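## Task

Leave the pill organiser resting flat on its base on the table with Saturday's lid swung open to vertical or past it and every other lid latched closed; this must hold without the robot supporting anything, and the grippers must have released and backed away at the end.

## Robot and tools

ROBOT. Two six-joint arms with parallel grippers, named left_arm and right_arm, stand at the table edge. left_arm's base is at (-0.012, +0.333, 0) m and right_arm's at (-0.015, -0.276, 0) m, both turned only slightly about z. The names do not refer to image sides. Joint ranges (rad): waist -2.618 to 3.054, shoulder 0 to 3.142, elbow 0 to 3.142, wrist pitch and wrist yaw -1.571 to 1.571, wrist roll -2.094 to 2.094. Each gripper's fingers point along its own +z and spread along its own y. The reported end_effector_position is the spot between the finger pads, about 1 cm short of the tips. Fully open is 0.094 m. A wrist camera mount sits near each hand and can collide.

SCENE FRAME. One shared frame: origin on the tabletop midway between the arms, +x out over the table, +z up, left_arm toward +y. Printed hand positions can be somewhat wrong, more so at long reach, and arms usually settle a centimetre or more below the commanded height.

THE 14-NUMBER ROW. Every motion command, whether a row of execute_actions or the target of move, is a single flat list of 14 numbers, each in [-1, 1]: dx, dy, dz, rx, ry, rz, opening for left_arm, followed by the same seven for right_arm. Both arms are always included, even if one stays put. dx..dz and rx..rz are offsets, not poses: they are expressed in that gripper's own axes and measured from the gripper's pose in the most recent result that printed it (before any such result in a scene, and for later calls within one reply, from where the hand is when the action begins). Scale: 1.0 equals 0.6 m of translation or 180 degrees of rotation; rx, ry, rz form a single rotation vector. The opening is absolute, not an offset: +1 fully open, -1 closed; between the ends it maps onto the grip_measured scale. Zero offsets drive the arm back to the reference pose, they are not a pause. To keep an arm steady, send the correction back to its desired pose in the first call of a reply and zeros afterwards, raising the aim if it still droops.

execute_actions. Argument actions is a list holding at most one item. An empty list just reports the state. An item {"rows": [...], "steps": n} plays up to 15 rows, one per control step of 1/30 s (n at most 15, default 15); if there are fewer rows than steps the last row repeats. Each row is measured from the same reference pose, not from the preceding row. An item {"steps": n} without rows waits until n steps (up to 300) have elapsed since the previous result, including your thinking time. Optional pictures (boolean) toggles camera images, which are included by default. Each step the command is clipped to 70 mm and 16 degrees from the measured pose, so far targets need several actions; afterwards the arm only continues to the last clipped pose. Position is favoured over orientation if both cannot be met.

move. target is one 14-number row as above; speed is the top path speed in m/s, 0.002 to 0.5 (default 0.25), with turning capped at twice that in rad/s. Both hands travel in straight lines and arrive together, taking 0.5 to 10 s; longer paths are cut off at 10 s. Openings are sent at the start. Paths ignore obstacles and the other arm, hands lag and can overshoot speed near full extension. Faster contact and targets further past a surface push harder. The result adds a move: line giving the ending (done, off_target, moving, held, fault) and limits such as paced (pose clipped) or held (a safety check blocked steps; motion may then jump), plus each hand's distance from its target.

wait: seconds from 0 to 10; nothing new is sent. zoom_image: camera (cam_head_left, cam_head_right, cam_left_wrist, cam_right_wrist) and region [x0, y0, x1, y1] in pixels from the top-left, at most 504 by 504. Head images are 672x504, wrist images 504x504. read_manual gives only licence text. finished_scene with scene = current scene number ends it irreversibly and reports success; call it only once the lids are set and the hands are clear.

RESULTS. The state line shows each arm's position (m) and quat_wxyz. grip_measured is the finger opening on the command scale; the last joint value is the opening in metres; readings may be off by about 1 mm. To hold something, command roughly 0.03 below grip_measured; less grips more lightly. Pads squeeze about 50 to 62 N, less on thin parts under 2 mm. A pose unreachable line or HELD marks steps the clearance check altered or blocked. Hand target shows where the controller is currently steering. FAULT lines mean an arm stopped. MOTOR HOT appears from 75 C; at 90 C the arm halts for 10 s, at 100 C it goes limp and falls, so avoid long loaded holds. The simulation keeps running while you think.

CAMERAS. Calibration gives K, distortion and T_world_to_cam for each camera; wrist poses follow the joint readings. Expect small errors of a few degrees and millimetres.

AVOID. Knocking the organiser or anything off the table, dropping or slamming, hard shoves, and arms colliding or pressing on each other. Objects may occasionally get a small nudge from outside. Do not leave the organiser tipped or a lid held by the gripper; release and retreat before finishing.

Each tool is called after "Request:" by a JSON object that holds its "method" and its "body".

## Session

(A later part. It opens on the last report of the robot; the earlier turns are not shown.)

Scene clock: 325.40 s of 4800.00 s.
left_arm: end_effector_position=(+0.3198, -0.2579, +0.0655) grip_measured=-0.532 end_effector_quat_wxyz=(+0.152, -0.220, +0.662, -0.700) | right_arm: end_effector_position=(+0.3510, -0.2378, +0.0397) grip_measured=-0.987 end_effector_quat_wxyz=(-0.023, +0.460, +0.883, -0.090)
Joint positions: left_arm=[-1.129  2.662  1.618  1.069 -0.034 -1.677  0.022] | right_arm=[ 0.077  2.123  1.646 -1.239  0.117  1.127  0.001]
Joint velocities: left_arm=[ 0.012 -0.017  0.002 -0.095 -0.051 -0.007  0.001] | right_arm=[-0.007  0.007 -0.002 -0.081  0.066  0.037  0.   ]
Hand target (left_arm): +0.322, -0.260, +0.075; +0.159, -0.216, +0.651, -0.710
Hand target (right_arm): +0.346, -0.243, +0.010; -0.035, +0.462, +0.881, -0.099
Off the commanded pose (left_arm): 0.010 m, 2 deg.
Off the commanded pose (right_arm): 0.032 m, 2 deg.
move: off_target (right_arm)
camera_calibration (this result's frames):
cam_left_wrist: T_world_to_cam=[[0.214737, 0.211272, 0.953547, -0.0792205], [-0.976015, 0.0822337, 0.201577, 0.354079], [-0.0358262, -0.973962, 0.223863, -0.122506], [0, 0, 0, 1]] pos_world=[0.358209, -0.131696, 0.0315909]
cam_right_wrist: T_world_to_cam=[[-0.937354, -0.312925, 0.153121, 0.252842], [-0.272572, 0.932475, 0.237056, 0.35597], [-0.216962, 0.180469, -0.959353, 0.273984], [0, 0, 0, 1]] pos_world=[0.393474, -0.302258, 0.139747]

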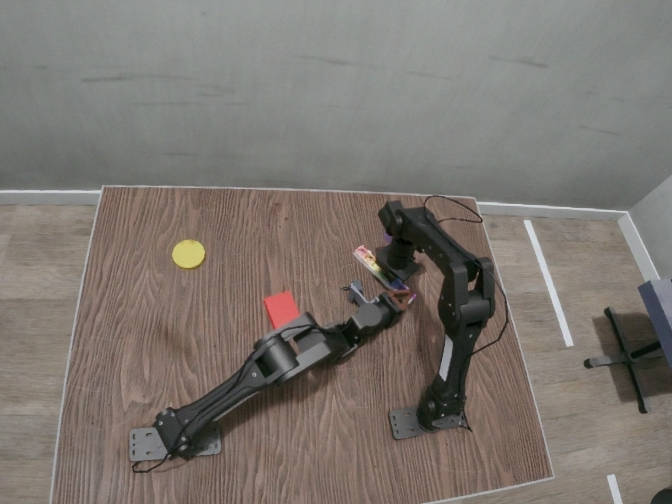

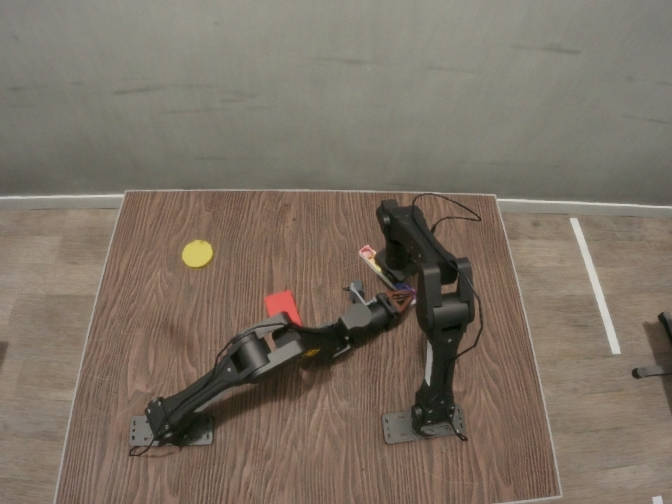

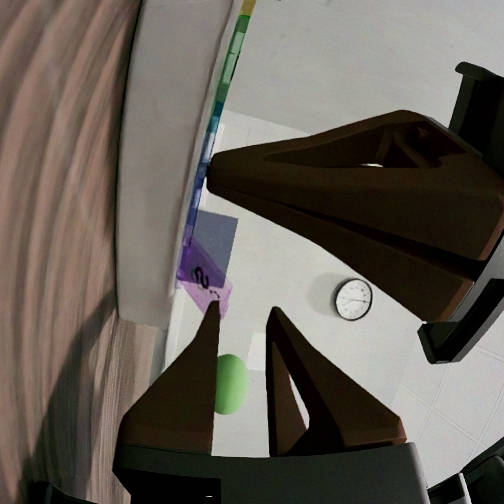

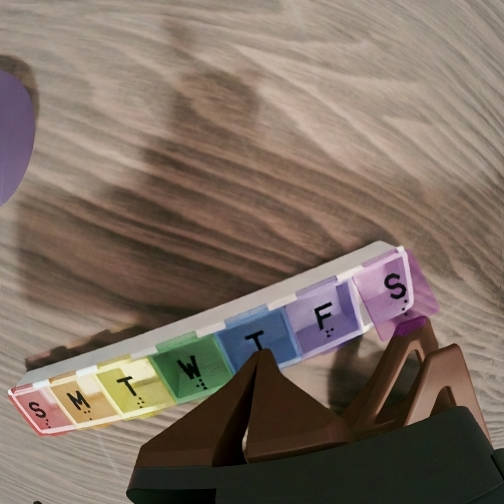

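Request:
{"method": "execute_actions", "body": {"actions": [{"rows":[[0,-0.01,0.035,0,0,0,-0.53, 0,0,0.04,0,0,0,-1]],"steps":15}]}}

Request:
{"method": "execute_actions", "body": {"actions": [{"rows":[[0,-0.01,0.035,0,0,0,-0.53, 0,0,0.04,0,0,0,-1]],"steps":15}]}}

Request:
{"method": "zoom_image", "body": {"camera": "cam_right_wrist", "region": [220, 200, 480, 420]}}

Request:
{"method": "zoom_image", "body": {"camera": "cam_left_wrist", "region": [130, 190, 310, 370]}}

Scene clock: 331.63 s of 4800.00 s.
left_arm: end_effector_position=(+0.3270, -0.2710, +0.0644) grip_measured=-0.532 end_effector_quat_wxyz=(+0.149, -0.224, +0.667, -0.695) | right_arm: end_effector_position=(+0.3509, -0.2378, +0.0399) grip_measured=-0.987 end_effector_quat_wxyz=(-0.016, +0.460, +0.884, -0.085)
Joint positions: left_arm=[-1.129  2.697  1.715  0.993 -0.034 -1.682  0.022] | right_arm=[ 0.077  2.105  1.621 -1.215  0.117  1.124  0.001]
Joint velocities: left_arm=[-0.022  0.002 -0.012 -0.007 -0.066 -0.037  0.   ] | right_arm=[ 0.002  0.002  0.002 -0.037 -0.051 -0.007  0.001]
Hand target (left_arm): +0.331, -0.275, +0.072; +0.152, -0.220, +0.662, -0.700
Hand target (right_arm): +0.347, -0.241, +0.017; -0.024, +0.460, +0.883, -0.091
Off the commanded pose (left_arm): 0.010 m, 1 deg.
Off the commanded pose (right_arm): 0.024 m, 1 deg.
Steps of this call (steps 1 to 90: nothing new was sent; then 2.73 s passed at rest; steps 91 to 105: all 15 steps of this action). Readings (end_effector_position):
91: left_arm (+0.3205, -0.2592, +0.0658) | right_arm (+0.3509, -0.2378, +0.0400)
92: left_arm (+0.3223, -0.2625, +0.0660) | right_arm (+0.3508, -0.2378, +0.0400)
94: left_arm (+0.3249, -0.2672, +0.0664) | right_arm (+0.3509, -0.2378, +0.0399)
98: left_arm (+0.3266, -0.2703, +0.0651) | right_arm (+0.3509, -0.2378, +0.0400)
105: the state above
camera_calibration (this result's frames):
cam_left_wrist: T_world_to_cam=[[0.225806, 0.2009, 0.953232, -0.0833901], [-0.9736, 0.0800676, 0.213756, 0.360211], [-0.0333795, -0.976334, 0.213676, -0.135567], [0, 0, 0, 1]] pos_world=[0.365006, -0.144447, 0.0314601]
cam_right_wrist: T_world_to_cam=[[-0.938908, -0.3162, 0.135903, 0.253212], [-0.279453, 0.930897, 0.235237, 0.358017], [-0.200894, 0.182887, -0.96239, 0.269274], [0, 0, 0, 1]] pos_world=[0.391887, -0.302458, 0.140516]

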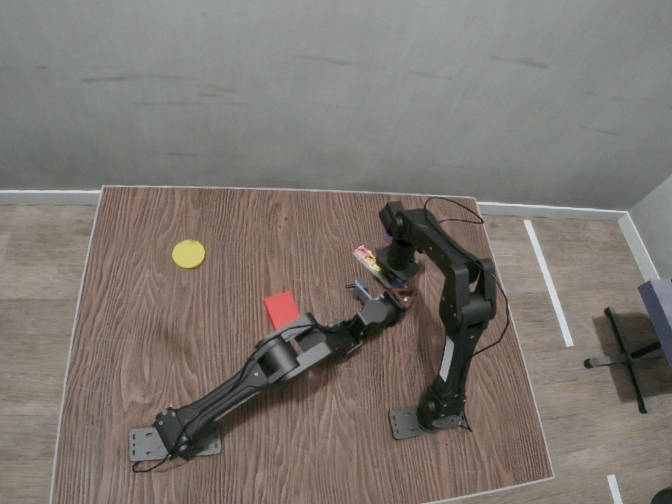

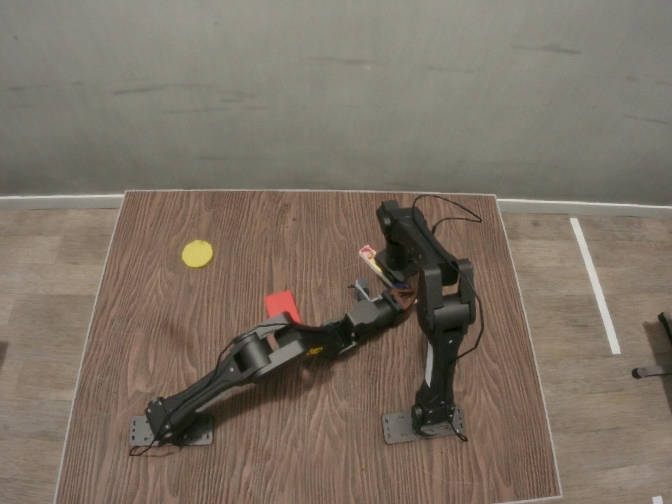

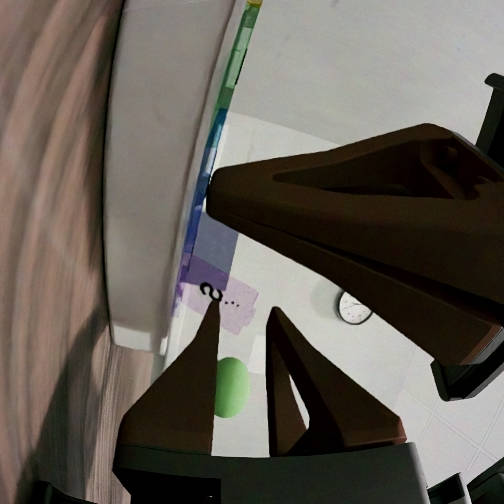

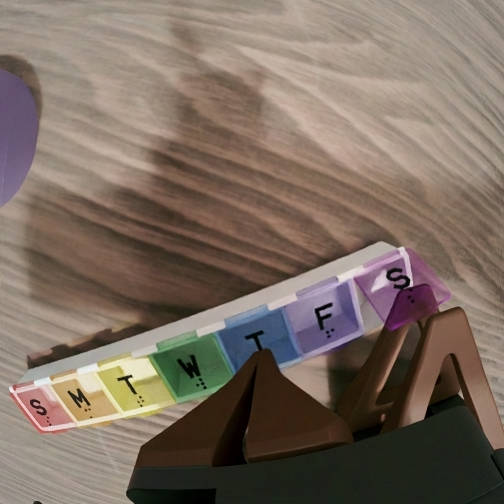

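Scene clock: 332.13 s of 4800.00 s.
left_arm: end_effector_position=(+0.3344, -0.2843, +0.0643) grip_measured=-0.532 end_effector_quat_wxyz=(+0.147, -0.226, +0.670, -0.692) | right_arm: end_effector_position=(+0.3507, -0.2378, +0.0397) grip_measured=-0.987 end_effector_quat_wxyz=(-0.010, +0.459, +0.885, -0.080)
Joint positions: left_arm=[-1.129  2.738  1.821  0.917 -0.035 -1.687  0.022] | right_arm=[ 0.077  2.09   1.599 -1.193  0.117  1.122  0.001]
Joint velocities: left_arm=[-0.002  0.002 -0.012 -0.037  0.051 -0.095 -0.001] | right_arm=[-0.012  0.002  0.002 -0.007 -0.022 -0.007 -0.   ]
Hand target (left_arm): +0.338, -0.288, +0.071; +0.150, -0.223, +0.667, -0.695
Hand target (right_arm): +0.347, -0.241, +0.017; -0.017, +0.460, +0.884, -0.085
Off the commanded pose (left_arm): 0.009 m, 1 deg.
Off the commanded pose (right_arm): 0.024 m, 1 deg.
Steps of this call (steps 1 to 15: all 15 steps of this action). Readings (end_effector_position):
1: left_arm (+0.3279, -0.2724, +0.0649) | right_arm (+0.3508, -0.2378, +0.0399)
2: left_arm (+0.3297, -0.2758, +0.0655) | right_arm (+0.3508, -0.2378, +0.0399)
4: left_arm (+0.3322, -0.2804, +0.0657) | right_arm (+0.3508, -0.2378, +0.0398)
8: left_arm (+0.3340, -0.2837, +0.0646) | right_arm (+0.3507, -0.2378, +0.0397)
15: the state above
camera_calibration (this result's frames):
cam_left_wrist: T_world_to_cam=[[0.2342, 0.194597, 0.952514, -0.08685], [-0.971689, 0.0782587, 0.222927, 0.366735], [-0.0311615, -0.977756, 0.207416, -0.14907], [0, 0, 0, 1]] pos_world=[0.372047, -0.157553, 0.0318902]
cam_right_wrist: T_world_to_cam=[[-0.939917, -0.319009, 0.12161, 0.253314], [-0.285263, 0.929544, 0.233611, 0.359829], [-0.187565, 0.184884, -0.964695, 0.264901], [0, 0, 0, 1]] pos_world=[0.390426, -0.302644, 0.140684]

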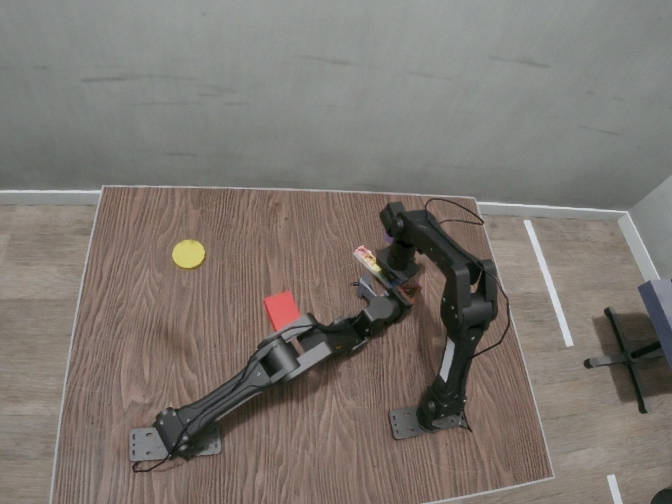

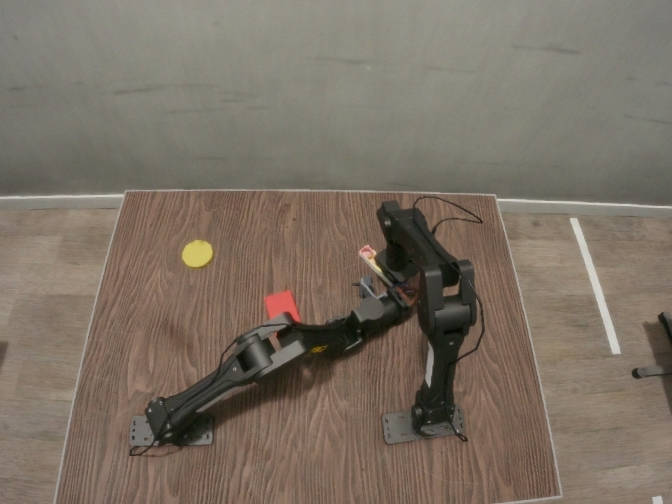

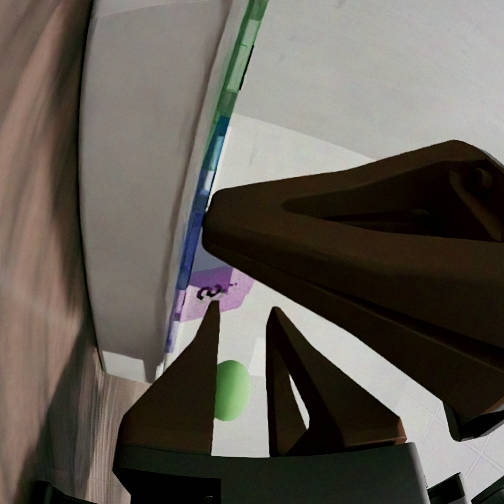

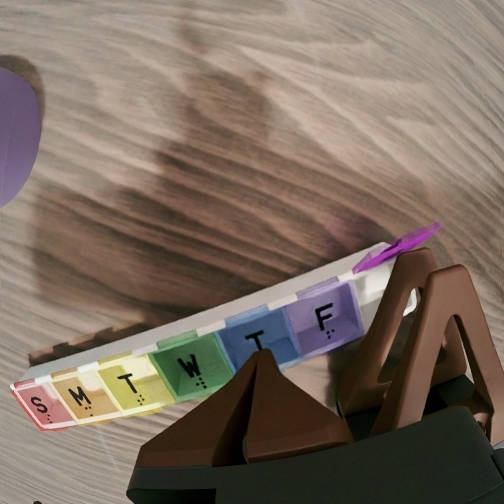

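Region (220, 200, 480, 420) of cam_right_wrist's 504x504 image, scaled by 1.938, with more detail than that image has; it fills the top 426 rows of this view, and the rest is white.

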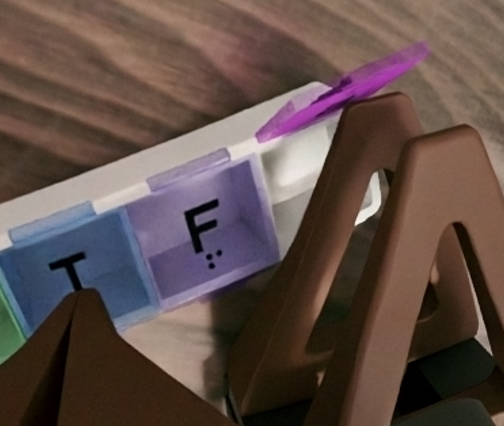

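Region (130, 190, 310, 370) of cam_left_wrist's 504x504 image, scaled by 2.800, with more detail than that image has.

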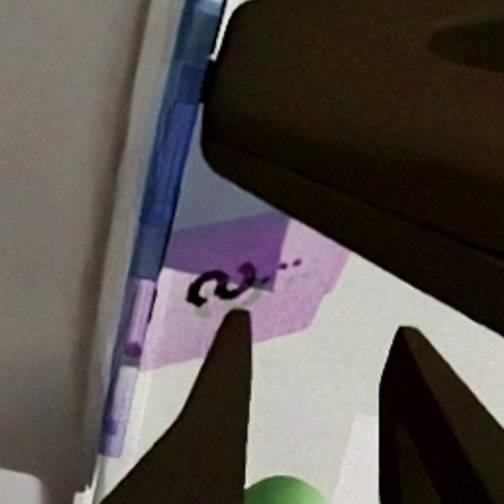

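Request:
{"method": "execute_actions", "body": {"actions": []}}

Scene clock: 341.47 s of 4800.00 s.
left_arm: end_effector_position=(+0.3344, -0.2843, +0.0643) grip_measured=-0.532 end_effector_quat_wxyz=(+0.147, -0.226, +0.670, -0.692) | right_arm: end_effector_position=(+0.3507, -0.2378, +0.0397) grip_measured=-0.987 end_effector_quat_wxyz=(-0.010, +0.459, +0.885, -0.080)
Joint positions: left_arm=[-1.129  2.738  1.821  0.917 -0.035 -1.687  0.022] | right_arm=[ 0.077  2.09   1.599 -1.193  0.117  1.122  0.001]
Joint velocities: left_arm=[-0.002 -0.027 -0.007  0.051  0.007 -0.081  0.001] | right_arm=[-0.012 -0.012 -0.017  0.051 -0.081 -0.022 -0.   ]
Hand target (left_arm): +0.338, -0.288, +0.071; +0.150, -0.223, +0.667, -0.695
Hand target (right_arm): +0.347, -0.241, +0.017; -0.017, +0.460, +0.884, -0.085
Off the commanded pose (left_arm): 0.009 m, 1 deg.
Off the commanded pose (right_arm): 0.024 m, 1 deg.
Steps of this call (steps 1 to 90: nothing new was sent; then 6.33 s passed at rest). Readings (end_effector_position):
1: left_arm (+0.3344, -0.2843, +0.0643) | right_arm (+0.3507, -0.2378, +0.0397)
2: left_arm (+0.3344, -0.2843, +0.0643) | right_arm (+0.3507, -0.2378, +0.0397)
4: left_arm (+0.3344, -0.2843, +0.0643) | right_arm (+0.3507, -0.2378, +0.0397)
8: left_arm (+0.3344, -0.2843, +0.0643) | right_arm (+0.3507, -0.2378, +0.0397)
90: the state above
camera_calibration (this result's frames):
cam_left_wrist: T_world_to_cam=[[0.2342, 0.194597, 0.952514, -0.08685], [-0.971689, 0.0782587, 0.222927, 0.366735], [-0.0311615, -0.977756, 0.207416, -0.14907], [0, 0, 0, 1]] pos_world=[0.372047, -0.157553, 0.0318902]
cam_right_wrist: T_world_to_cam=[[-0.939917, -0.319009, 0.12161, 0.253314], [-0.285263, 0.929544, 0.233611, 0.359829], [-0.187565, 0.184884, -0.964695, 0.264901], [0, 0, 0, 1]] pos_world=[0.390426, -0.302644, 0.140684]

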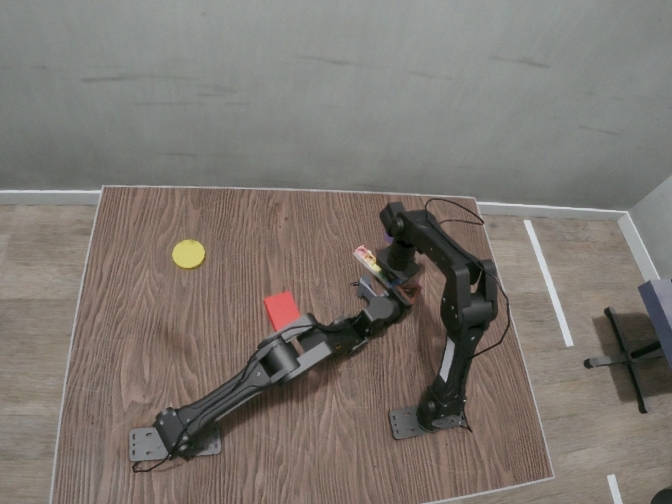

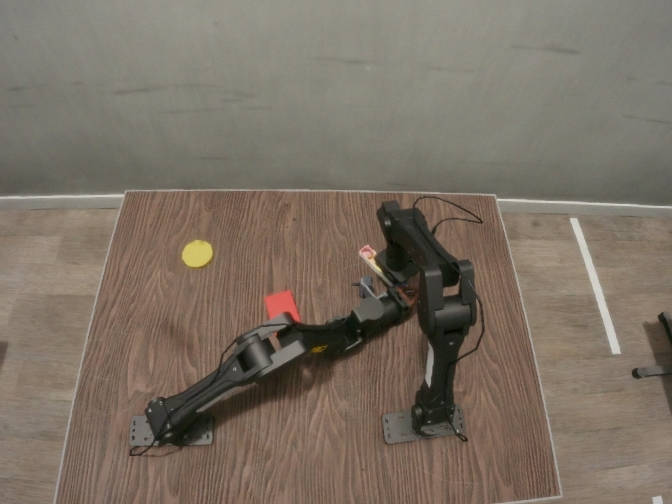

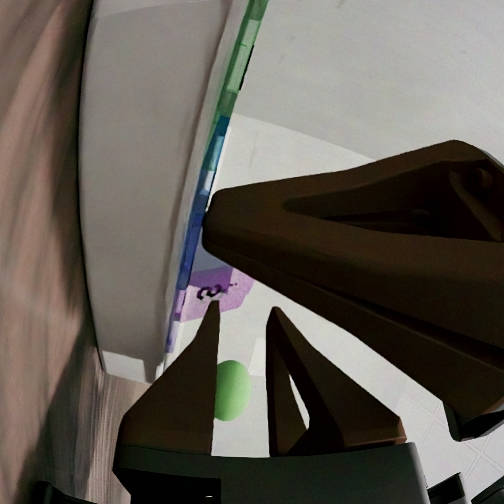

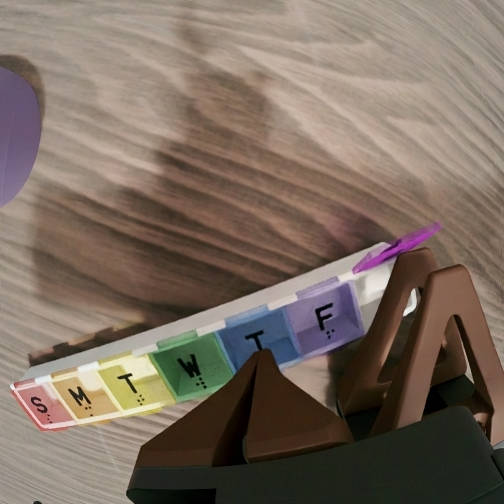

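Request:
{"method": "move", "body": {"target": [0,-0.01,0.025,0,0,0,-0.53,0,0,0.04,0,0,0,-1], "speed": 0.05}}

Request:
{"method": "move", "body": {"target": [0,-0.02,-0.13,0,0,0,-0.53,0,0,0.01,0,0,0,-1], "speed": 0.12}}

Scene clock: 345.57 s of 4800.00 s.
left_arm: end_effector_position=(+0.3389, -0.2927, +0.0678) grip_measured=-0.532 end_effector_quat_wxyz=(+0.145, -0.228, +0.668, -0.693) | right_arm: end_effector_position=(+0.3527, -0.2405, +0.0398) grip_measured=-0.987 end_effector_quat_wxyz=(+0.002, +0.459, +0.885, -0.080)
Joint positions: left_arm=[-1.129  2.764  1.892  0.874 -0.034 -1.693  0.022] | right_arm=[ 0.075  2.077  1.581 -1.167  0.131  1.119  0.001]
Joint velocities: left_arm=[-0.007 -0.002  0.007 -0.037 -0.081 -0.007 -0.001] | right_arm=[ 0.007 -0.017 -0.012 -0.007  0.051  0.037  0.001]
Hand target (left_arm): +0.342, -0.296, +0.070; +0.147, -0.226, +0.670, -0.692
Hand target (right_arm): +0.348, -0.241, +0.017; -0.011, +0.459, +0.885, -0.081
Off the commanded pose (left_arm): 0.006 m, 0 deg.
Off the commanded pose (right_arm): 0.024 m, 1 deg.
After step 90, 0.33 s passed at rest.
move: off_target (right_arm)
camera_calibration (this result's frames):
cam_left_wrist: T_world_to_cam=[[0.238227, 0.199377, 0.950524, -0.0894486], [-0.970725, 0.0797896, 0.226553, 0.370856], [-0.0306723, -0.976669, 0.212549, -0.158033], [0, 0, 0, 1]] pos_world=[0.376461, -0.166102, 0.0345942]
cam_right_wrist: T_world_to_cam=[[-0.941405, -0.320581, 0.104808, 0.255115], [-0.292765, 0.930998, 0.218016, 0.366515], [-0.167468, 0.174558, -0.970301, 0.2565], [0, 0, 0, 1]] pos_world=[0.390425, -0.304214, 0.142238]

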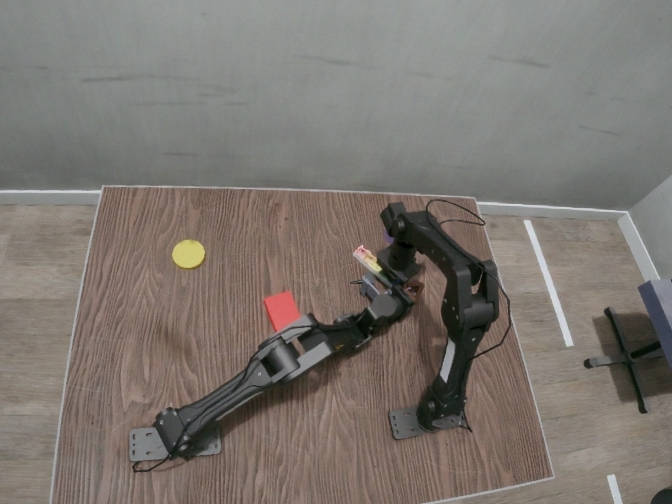

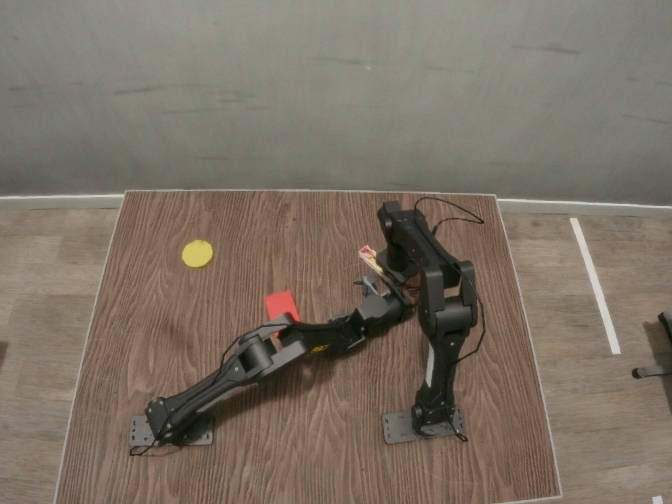

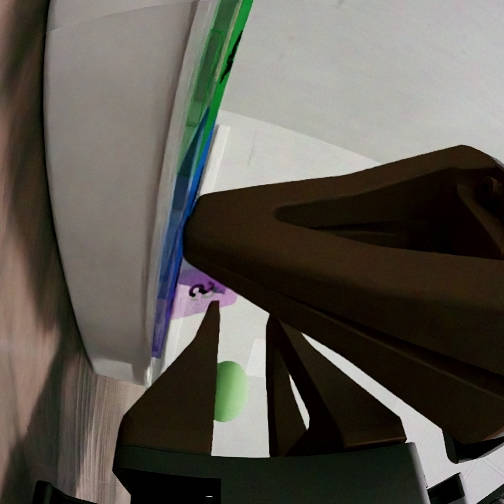

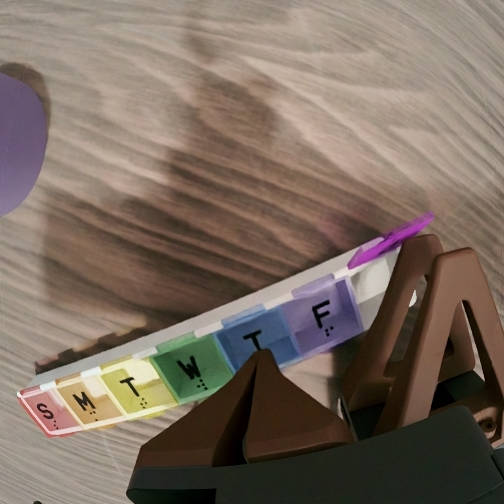

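Scene clock: 346.63 s of 4800.00 s.
left_arm: end_effector_position=(+0.3027, -0.2274, +0.0602) grip_measured=-0.532 end_effector_quat_wxyz=(+0.141, -0.232, +0.679, -0.682) | right_arm: end_effector_position=(+0.3528, -0.2407, +0.0407) grip_measured=-0.987 end_effector_quat_wxyz=(+0.003, +0.459, +0.885, -0.080)
Joint positions: left_arm=[-1.129  2.548  1.402  1.116 -0.032 -1.696  0.022] | right_arm=[ 0.075  2.074  1.581 -1.167  0.131  1.119  0.001]
Joint velocities: left_arm=[ 0.017 -0.002  0.017  0.022  0.037 -0.022 -0.   ] | right_arm=[ 0.007 -0.012  0.002 -0.007  0.007  0.022  0.   ]
Hand target (left_arm): +0.301, -0.227, +0.080; +0.145, -0.228, +0.668, -0.693
Hand target (right_arm): +0.352, -0.241, +0.034; +0.002, +0.459, +0.885, -0.080
Off the commanded pose (left_arm): 0.020 m, 2 deg.
Off the commanded pose (right_arm): 0.007 m, 0 deg.
move: off_target (left_arm)
camera_calibration (this result's frames):
cam_left_wrist: T_world_to_cam=[[0.256317, 0.172628, 0.951053, -0.0981477], [-0.966153, 0.0754466, 0.246692, 0.328674], [-0.0291677, -0.982093, 0.186123, -0.0938521], [0, 0, 0, 1]] pos_world=[0.339969, -0.100026, 0.0297304]
cam_right_wrist: T_world_to_cam=[[-0.941629, -0.320606, 0.102694, 0.255266], [-0.293347, 0.931063, 0.216952, 0.366718], [-0.165171, 0.174164, -0.970766, 0.256586], [0, 0, 0, 1]] pos_world=[0.390322, -0.304286, 0.143311]

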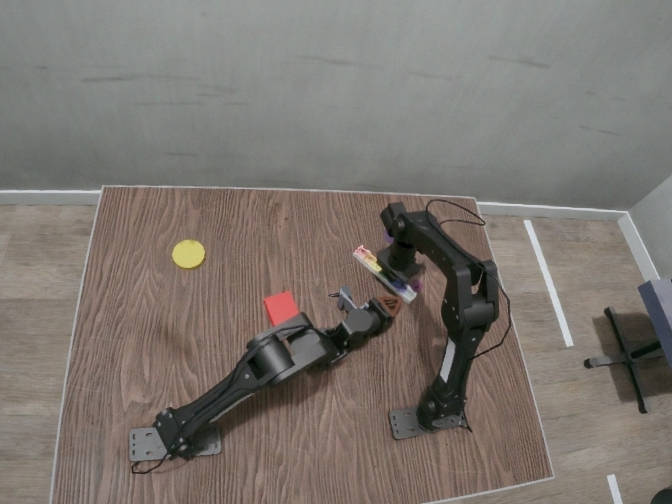

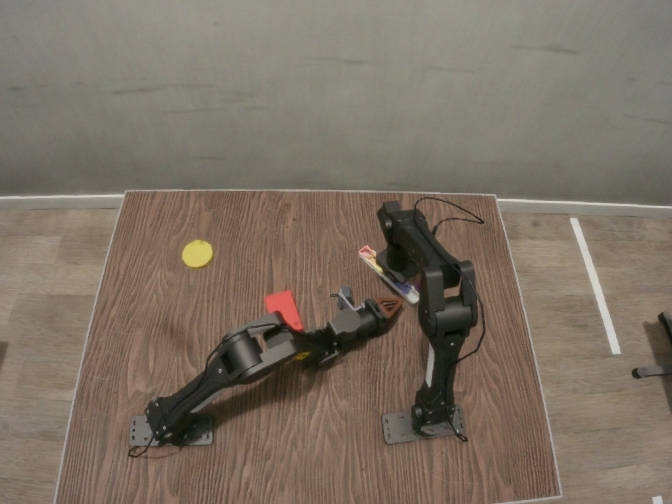

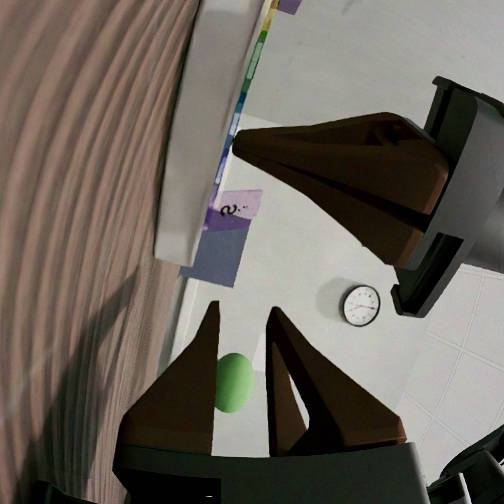

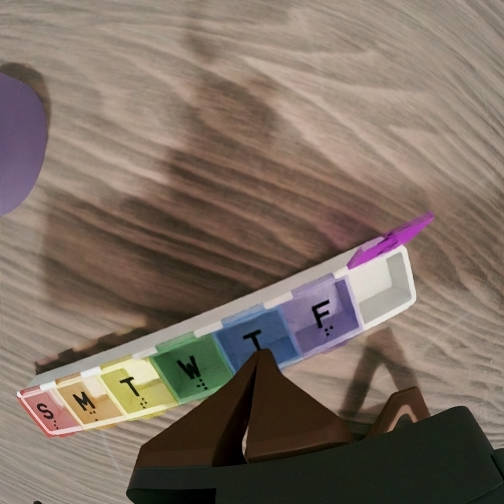

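Request:
{"method": "move", "body": {"target": [0,-0.06,-0.1,0,0,0,-0.53,0,0,-0.15,0,0,0,-1], "speed": 0.15}}

Scene clock: 350.97 s of 4800.00 s.
left_arm: end_effector_position=(+0.2759, -0.1786, +0.0776) grip_measured=-0.532 end_effector_quat_wxyz=(+0.136, -0.238, +0.693, -0.667) | right_arm: end_effector_position=(+0.3549, -0.2324, +0.1201) grip_measured=-0.987 end_effector_quat_wxyz=(-0.003, +0.458, +0.885, -0.084)
Joint positions: left_arm=[-1.129  2.339  1.097  1.168 -0.032 -1.702  0.022] | right_arm=[ 0.095  2.074  1.897 -1.502  0.13   1.14   0.001]
Joint velocities: left_arm=[-0.007  0.017  0.002 -0.051 -0.066  0.066 -0.   ] | right_arm=[ 0.002  0.012 -0.007 -0.066  0.037  0.022 -0.001]
Hand target (left_arm): +0.277, -0.176, +0.098; +0.141, -0.232, +0.680, -0.682
Hand target (right_arm): +0.357, -0.229, +0.130; +0.003, +0.459, +0.885, -0.079
Off the commanded pose (left_arm): 0.021 m, 3 deg.
Off the commanded pose (right_arm): 0.011 m, 1 deg.
After step 90, 0.07 s passed at rest.
move: off_target (left_arm, right_arm)
camera_calibration (this result's frames):
cam_left_wrist: T_world_to_cam=[[0.281174, 0.139303, 0.949492, -0.128988], [-0.959336, 0.0663754, 0.274351, 0.289165], [-0.024805, -0.988023, 0.152301, -0.0495852], [0, 0, 0, 1]] pos_world=[0.312445, -0.0502163, 0.0506923]
cam_right_wrist: T_world_to_cam=[[-0.940108, -0.319663, 0.118378, 0.249519], [-0.289297, 0.931872, 0.218909, 0.3409], [-0.180291, 0.171552, -0.968538, 0.337055], [0, 0, 0, 1]] pos_world=[0.393964, -0.295736, 0.222287]

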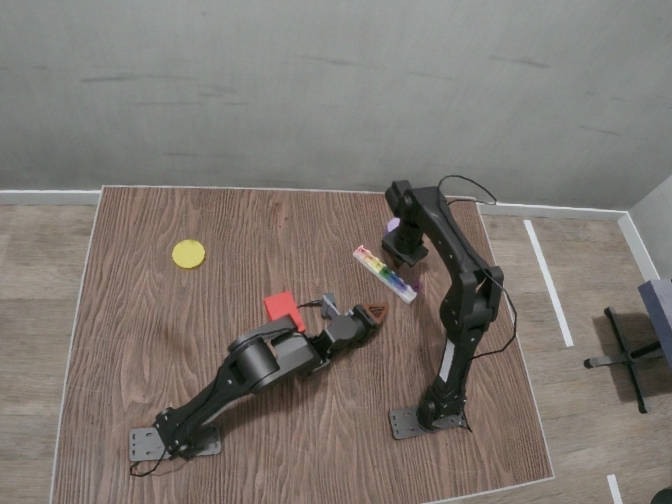

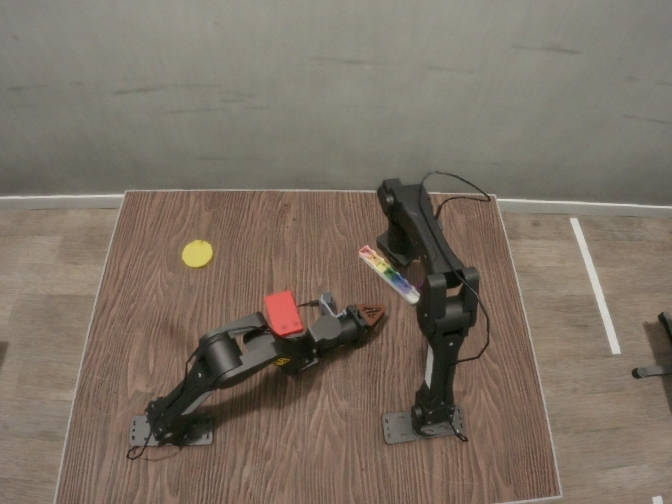

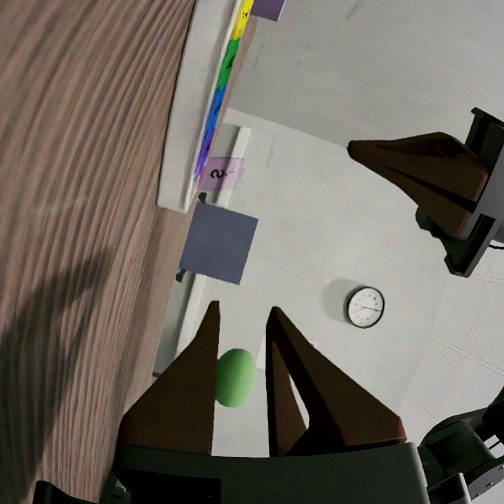

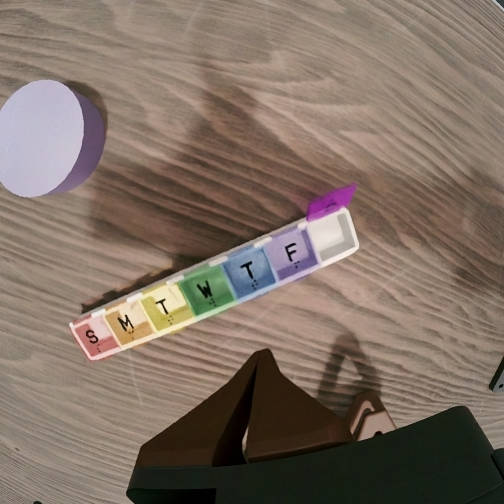

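Request:
{"method": "move", "body": {"target": [0,-0.12,-0.03,0,0,0,-0.53,0,0,-0.1,0,0,0,-1], "speed": 0.2}}

Scene clock: 354.10 s of 4800.00 s.
left_arm: end_effector_position=(+0.2760, -0.1695, +0.1446) grip_measured=-0.532 end_effector_quat_wxyz=(+0.133, -0.240, +0.696, -0.664) | right_arm: end_effector_position=(+0.3584, -0.2271, +0.1625) grip_measured=-0.987 end_effector_quat_wxyz=(+0.031, +0.456, +0.887, -0.058)
Joint positions: left_arm=[-1.117  2.108  1.072  0.953 -0.017 -1.708  0.022] | right_arm=[ 0.107  2.024  1.997 -1.567  0.129  1.14   0.001]
Joint velocities: left_arm=[ 0.007 -0.002 -0.002 -0.051  0.051 -0.007 -0.   ] | right_arm=[-0.007  0.007 -0.012 -0.037 -0.022  0.007  0.   ]
Hand target (left_arm): +0.277, -0.165, +0.151; +0.136, -0.238, +0.693, -0.667
Hand target (right_arm): +0.358, -0.225, +0.178; +0.045, +0.456, +0.887, -0.048
Off the commanded pose (left_arm): 0.009 m, 1 deg.
Off the commanded pose (right_arm): 0.017 m, 5 deg.
joint sent to its limit (right arm) — the command would take joint 4 (wrist pitch) past its lower limit, so that joint was sent only as far as its limit.
move: off_target (right_arm)
camera_calibration (this result's frames):
cam_left_wrist: T_world_to_cam=[[0.291318, 0.134366, 0.947143, -0.197177], [-0.956289, 0.0671884, 0.284599, 0.268032], [-0.0253965, -0.988651, 0.148066, -0.0500914], [0, 0, 0, 1]] pos_world=[0.312485, -0.0410377, 0.11789]
cam_right_wrist: T_world_to_cam=[[-0.942821, -0.331636, 0.0332515, 0.261552], [-0.317986, 0.92491, 0.208392, 0.33811], [-0.0998648, 0.185902, -0.97748, 0.353764], [0, 0, 0, 1]] pos_world=[0.38944, -0.291747, 0.266641]

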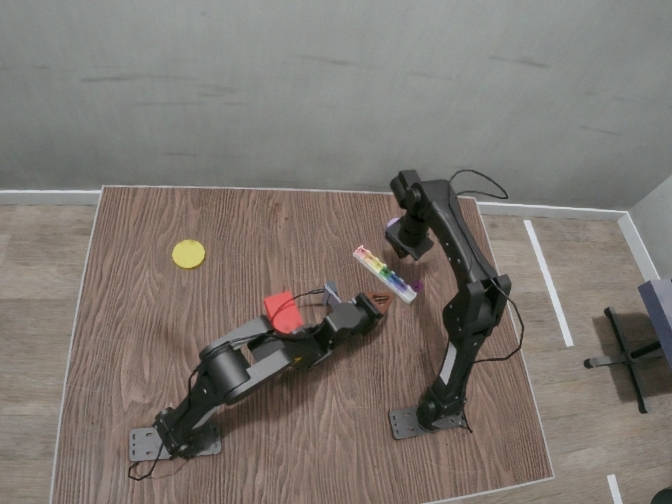

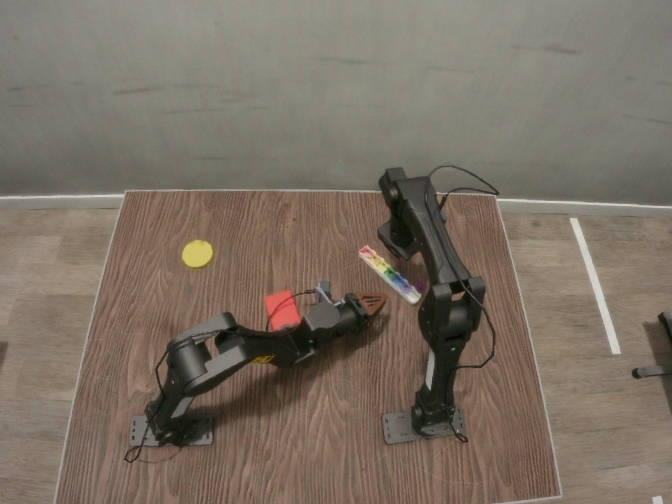

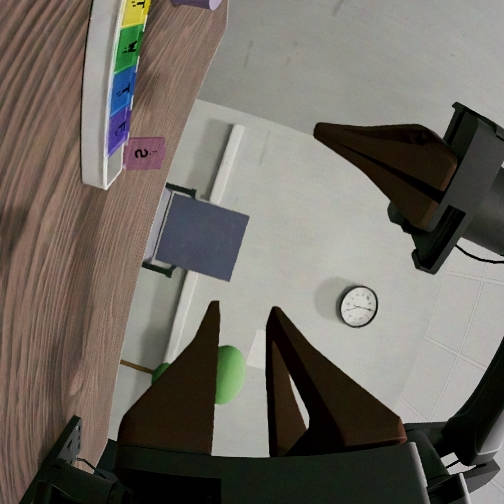

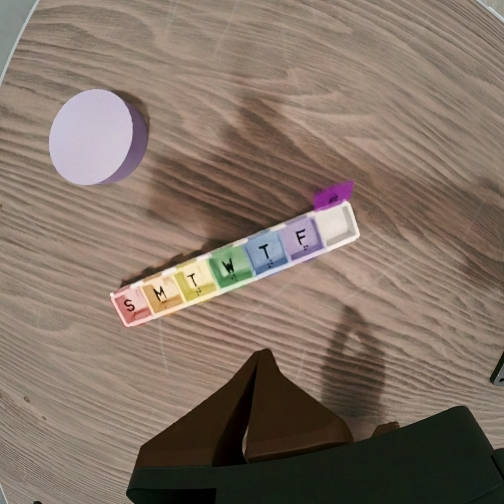

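Request:
{"method": "move", "body": {"target": [0,-0.03,-0.15,0,0,0,-0.53,0,0.0,-0.03,0,0,0,-1], "speed": 0.25}}

Request:
{"method": "finished_scene", "body": {"scene": 2}}

Scene clock: 358.57 s of 4800.00 s.
left_arm: end_effector_position=(+0.2355, -0.0977, +0.1613) grip_measured=-0.532 end_effector_quat_wxyz=(+0.129, -0.245, +0.703, -0.655) | right_arm: end_effector_position=(+0.3583, -0.2271, +0.1625) grip_measured=-0.987 end_effector_quat_wxyz=(+0.031, +0.456, +0.887, -0.058)
Joint positions: left_arm=[-1.117  1.803  0.726  0.969 -0.016 -1.715  0.022] | right_arm=[ 0.107  2.024  1.997 -1.567  0.129  1.14   0.001]
Joint velocities: left_arm=[0.007 0.007 0.022 0.022 0.051 0.007 0.   ] | right_arm=[ 0.002  0.002  0.017 -0.007  0.037 -0.051  0.001]
Hand target (left_arm): +0.233, -0.094, +0.172; +0.133, -0.240, +0.695, -0.664
Hand target (right_arm): +0.357, -0.225, +0.179; +0.045, +0.456, +0.888, -0.047
Off the commanded pose (left_arm): 0.010 m, 1 deg.
Off the commanded pose (right_arm): 0.018 m, 0 deg.
joint sent to its limit (right arm) — the command would take joint 4 (wrist pitch) past its lower limit, so that joint was sent only as far as its limit.
After step 90, 0.60 s passed at rest.
move: off_target (right_arm)
camera_calibration (this result's frames):
cam_left_wrist: T_world_to_cam=[[0.308573, 0.116986, 0.943979, -0.216098], [-0.950933, 0.0614971, 0.303225, 0.214925], [-0.0225788, -0.991228, 0.130223, 0.0193003], [0, 0, 0, 1]] pos_world=[0.271497, 0.0311942, 0.136308]
cam_right_wrist: T_world_to_cam=[[-0.942809, -0.331633, 0.0336285, 0.261394], [-0.317908, 0.924925, 0.208445, 0.338063], [-0.100231, 0.185833, -0.977456, 0.353872], [0, 0, 0, 1]] pos_world=[0.389386, -0.291757, 0.266637]

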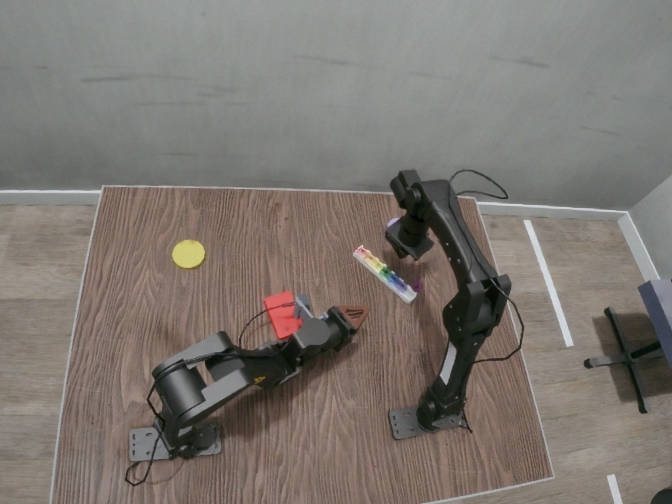

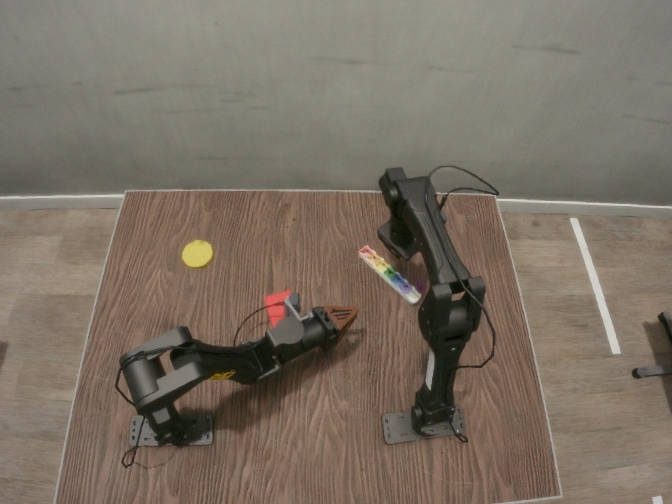

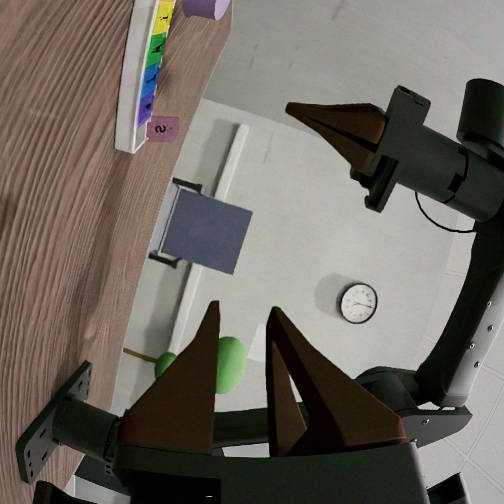

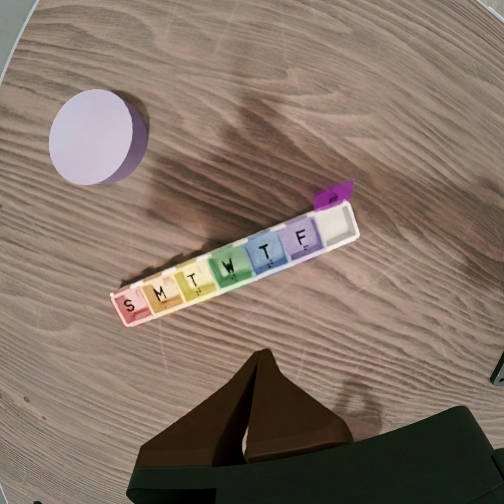

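The scene is finished: the task was done.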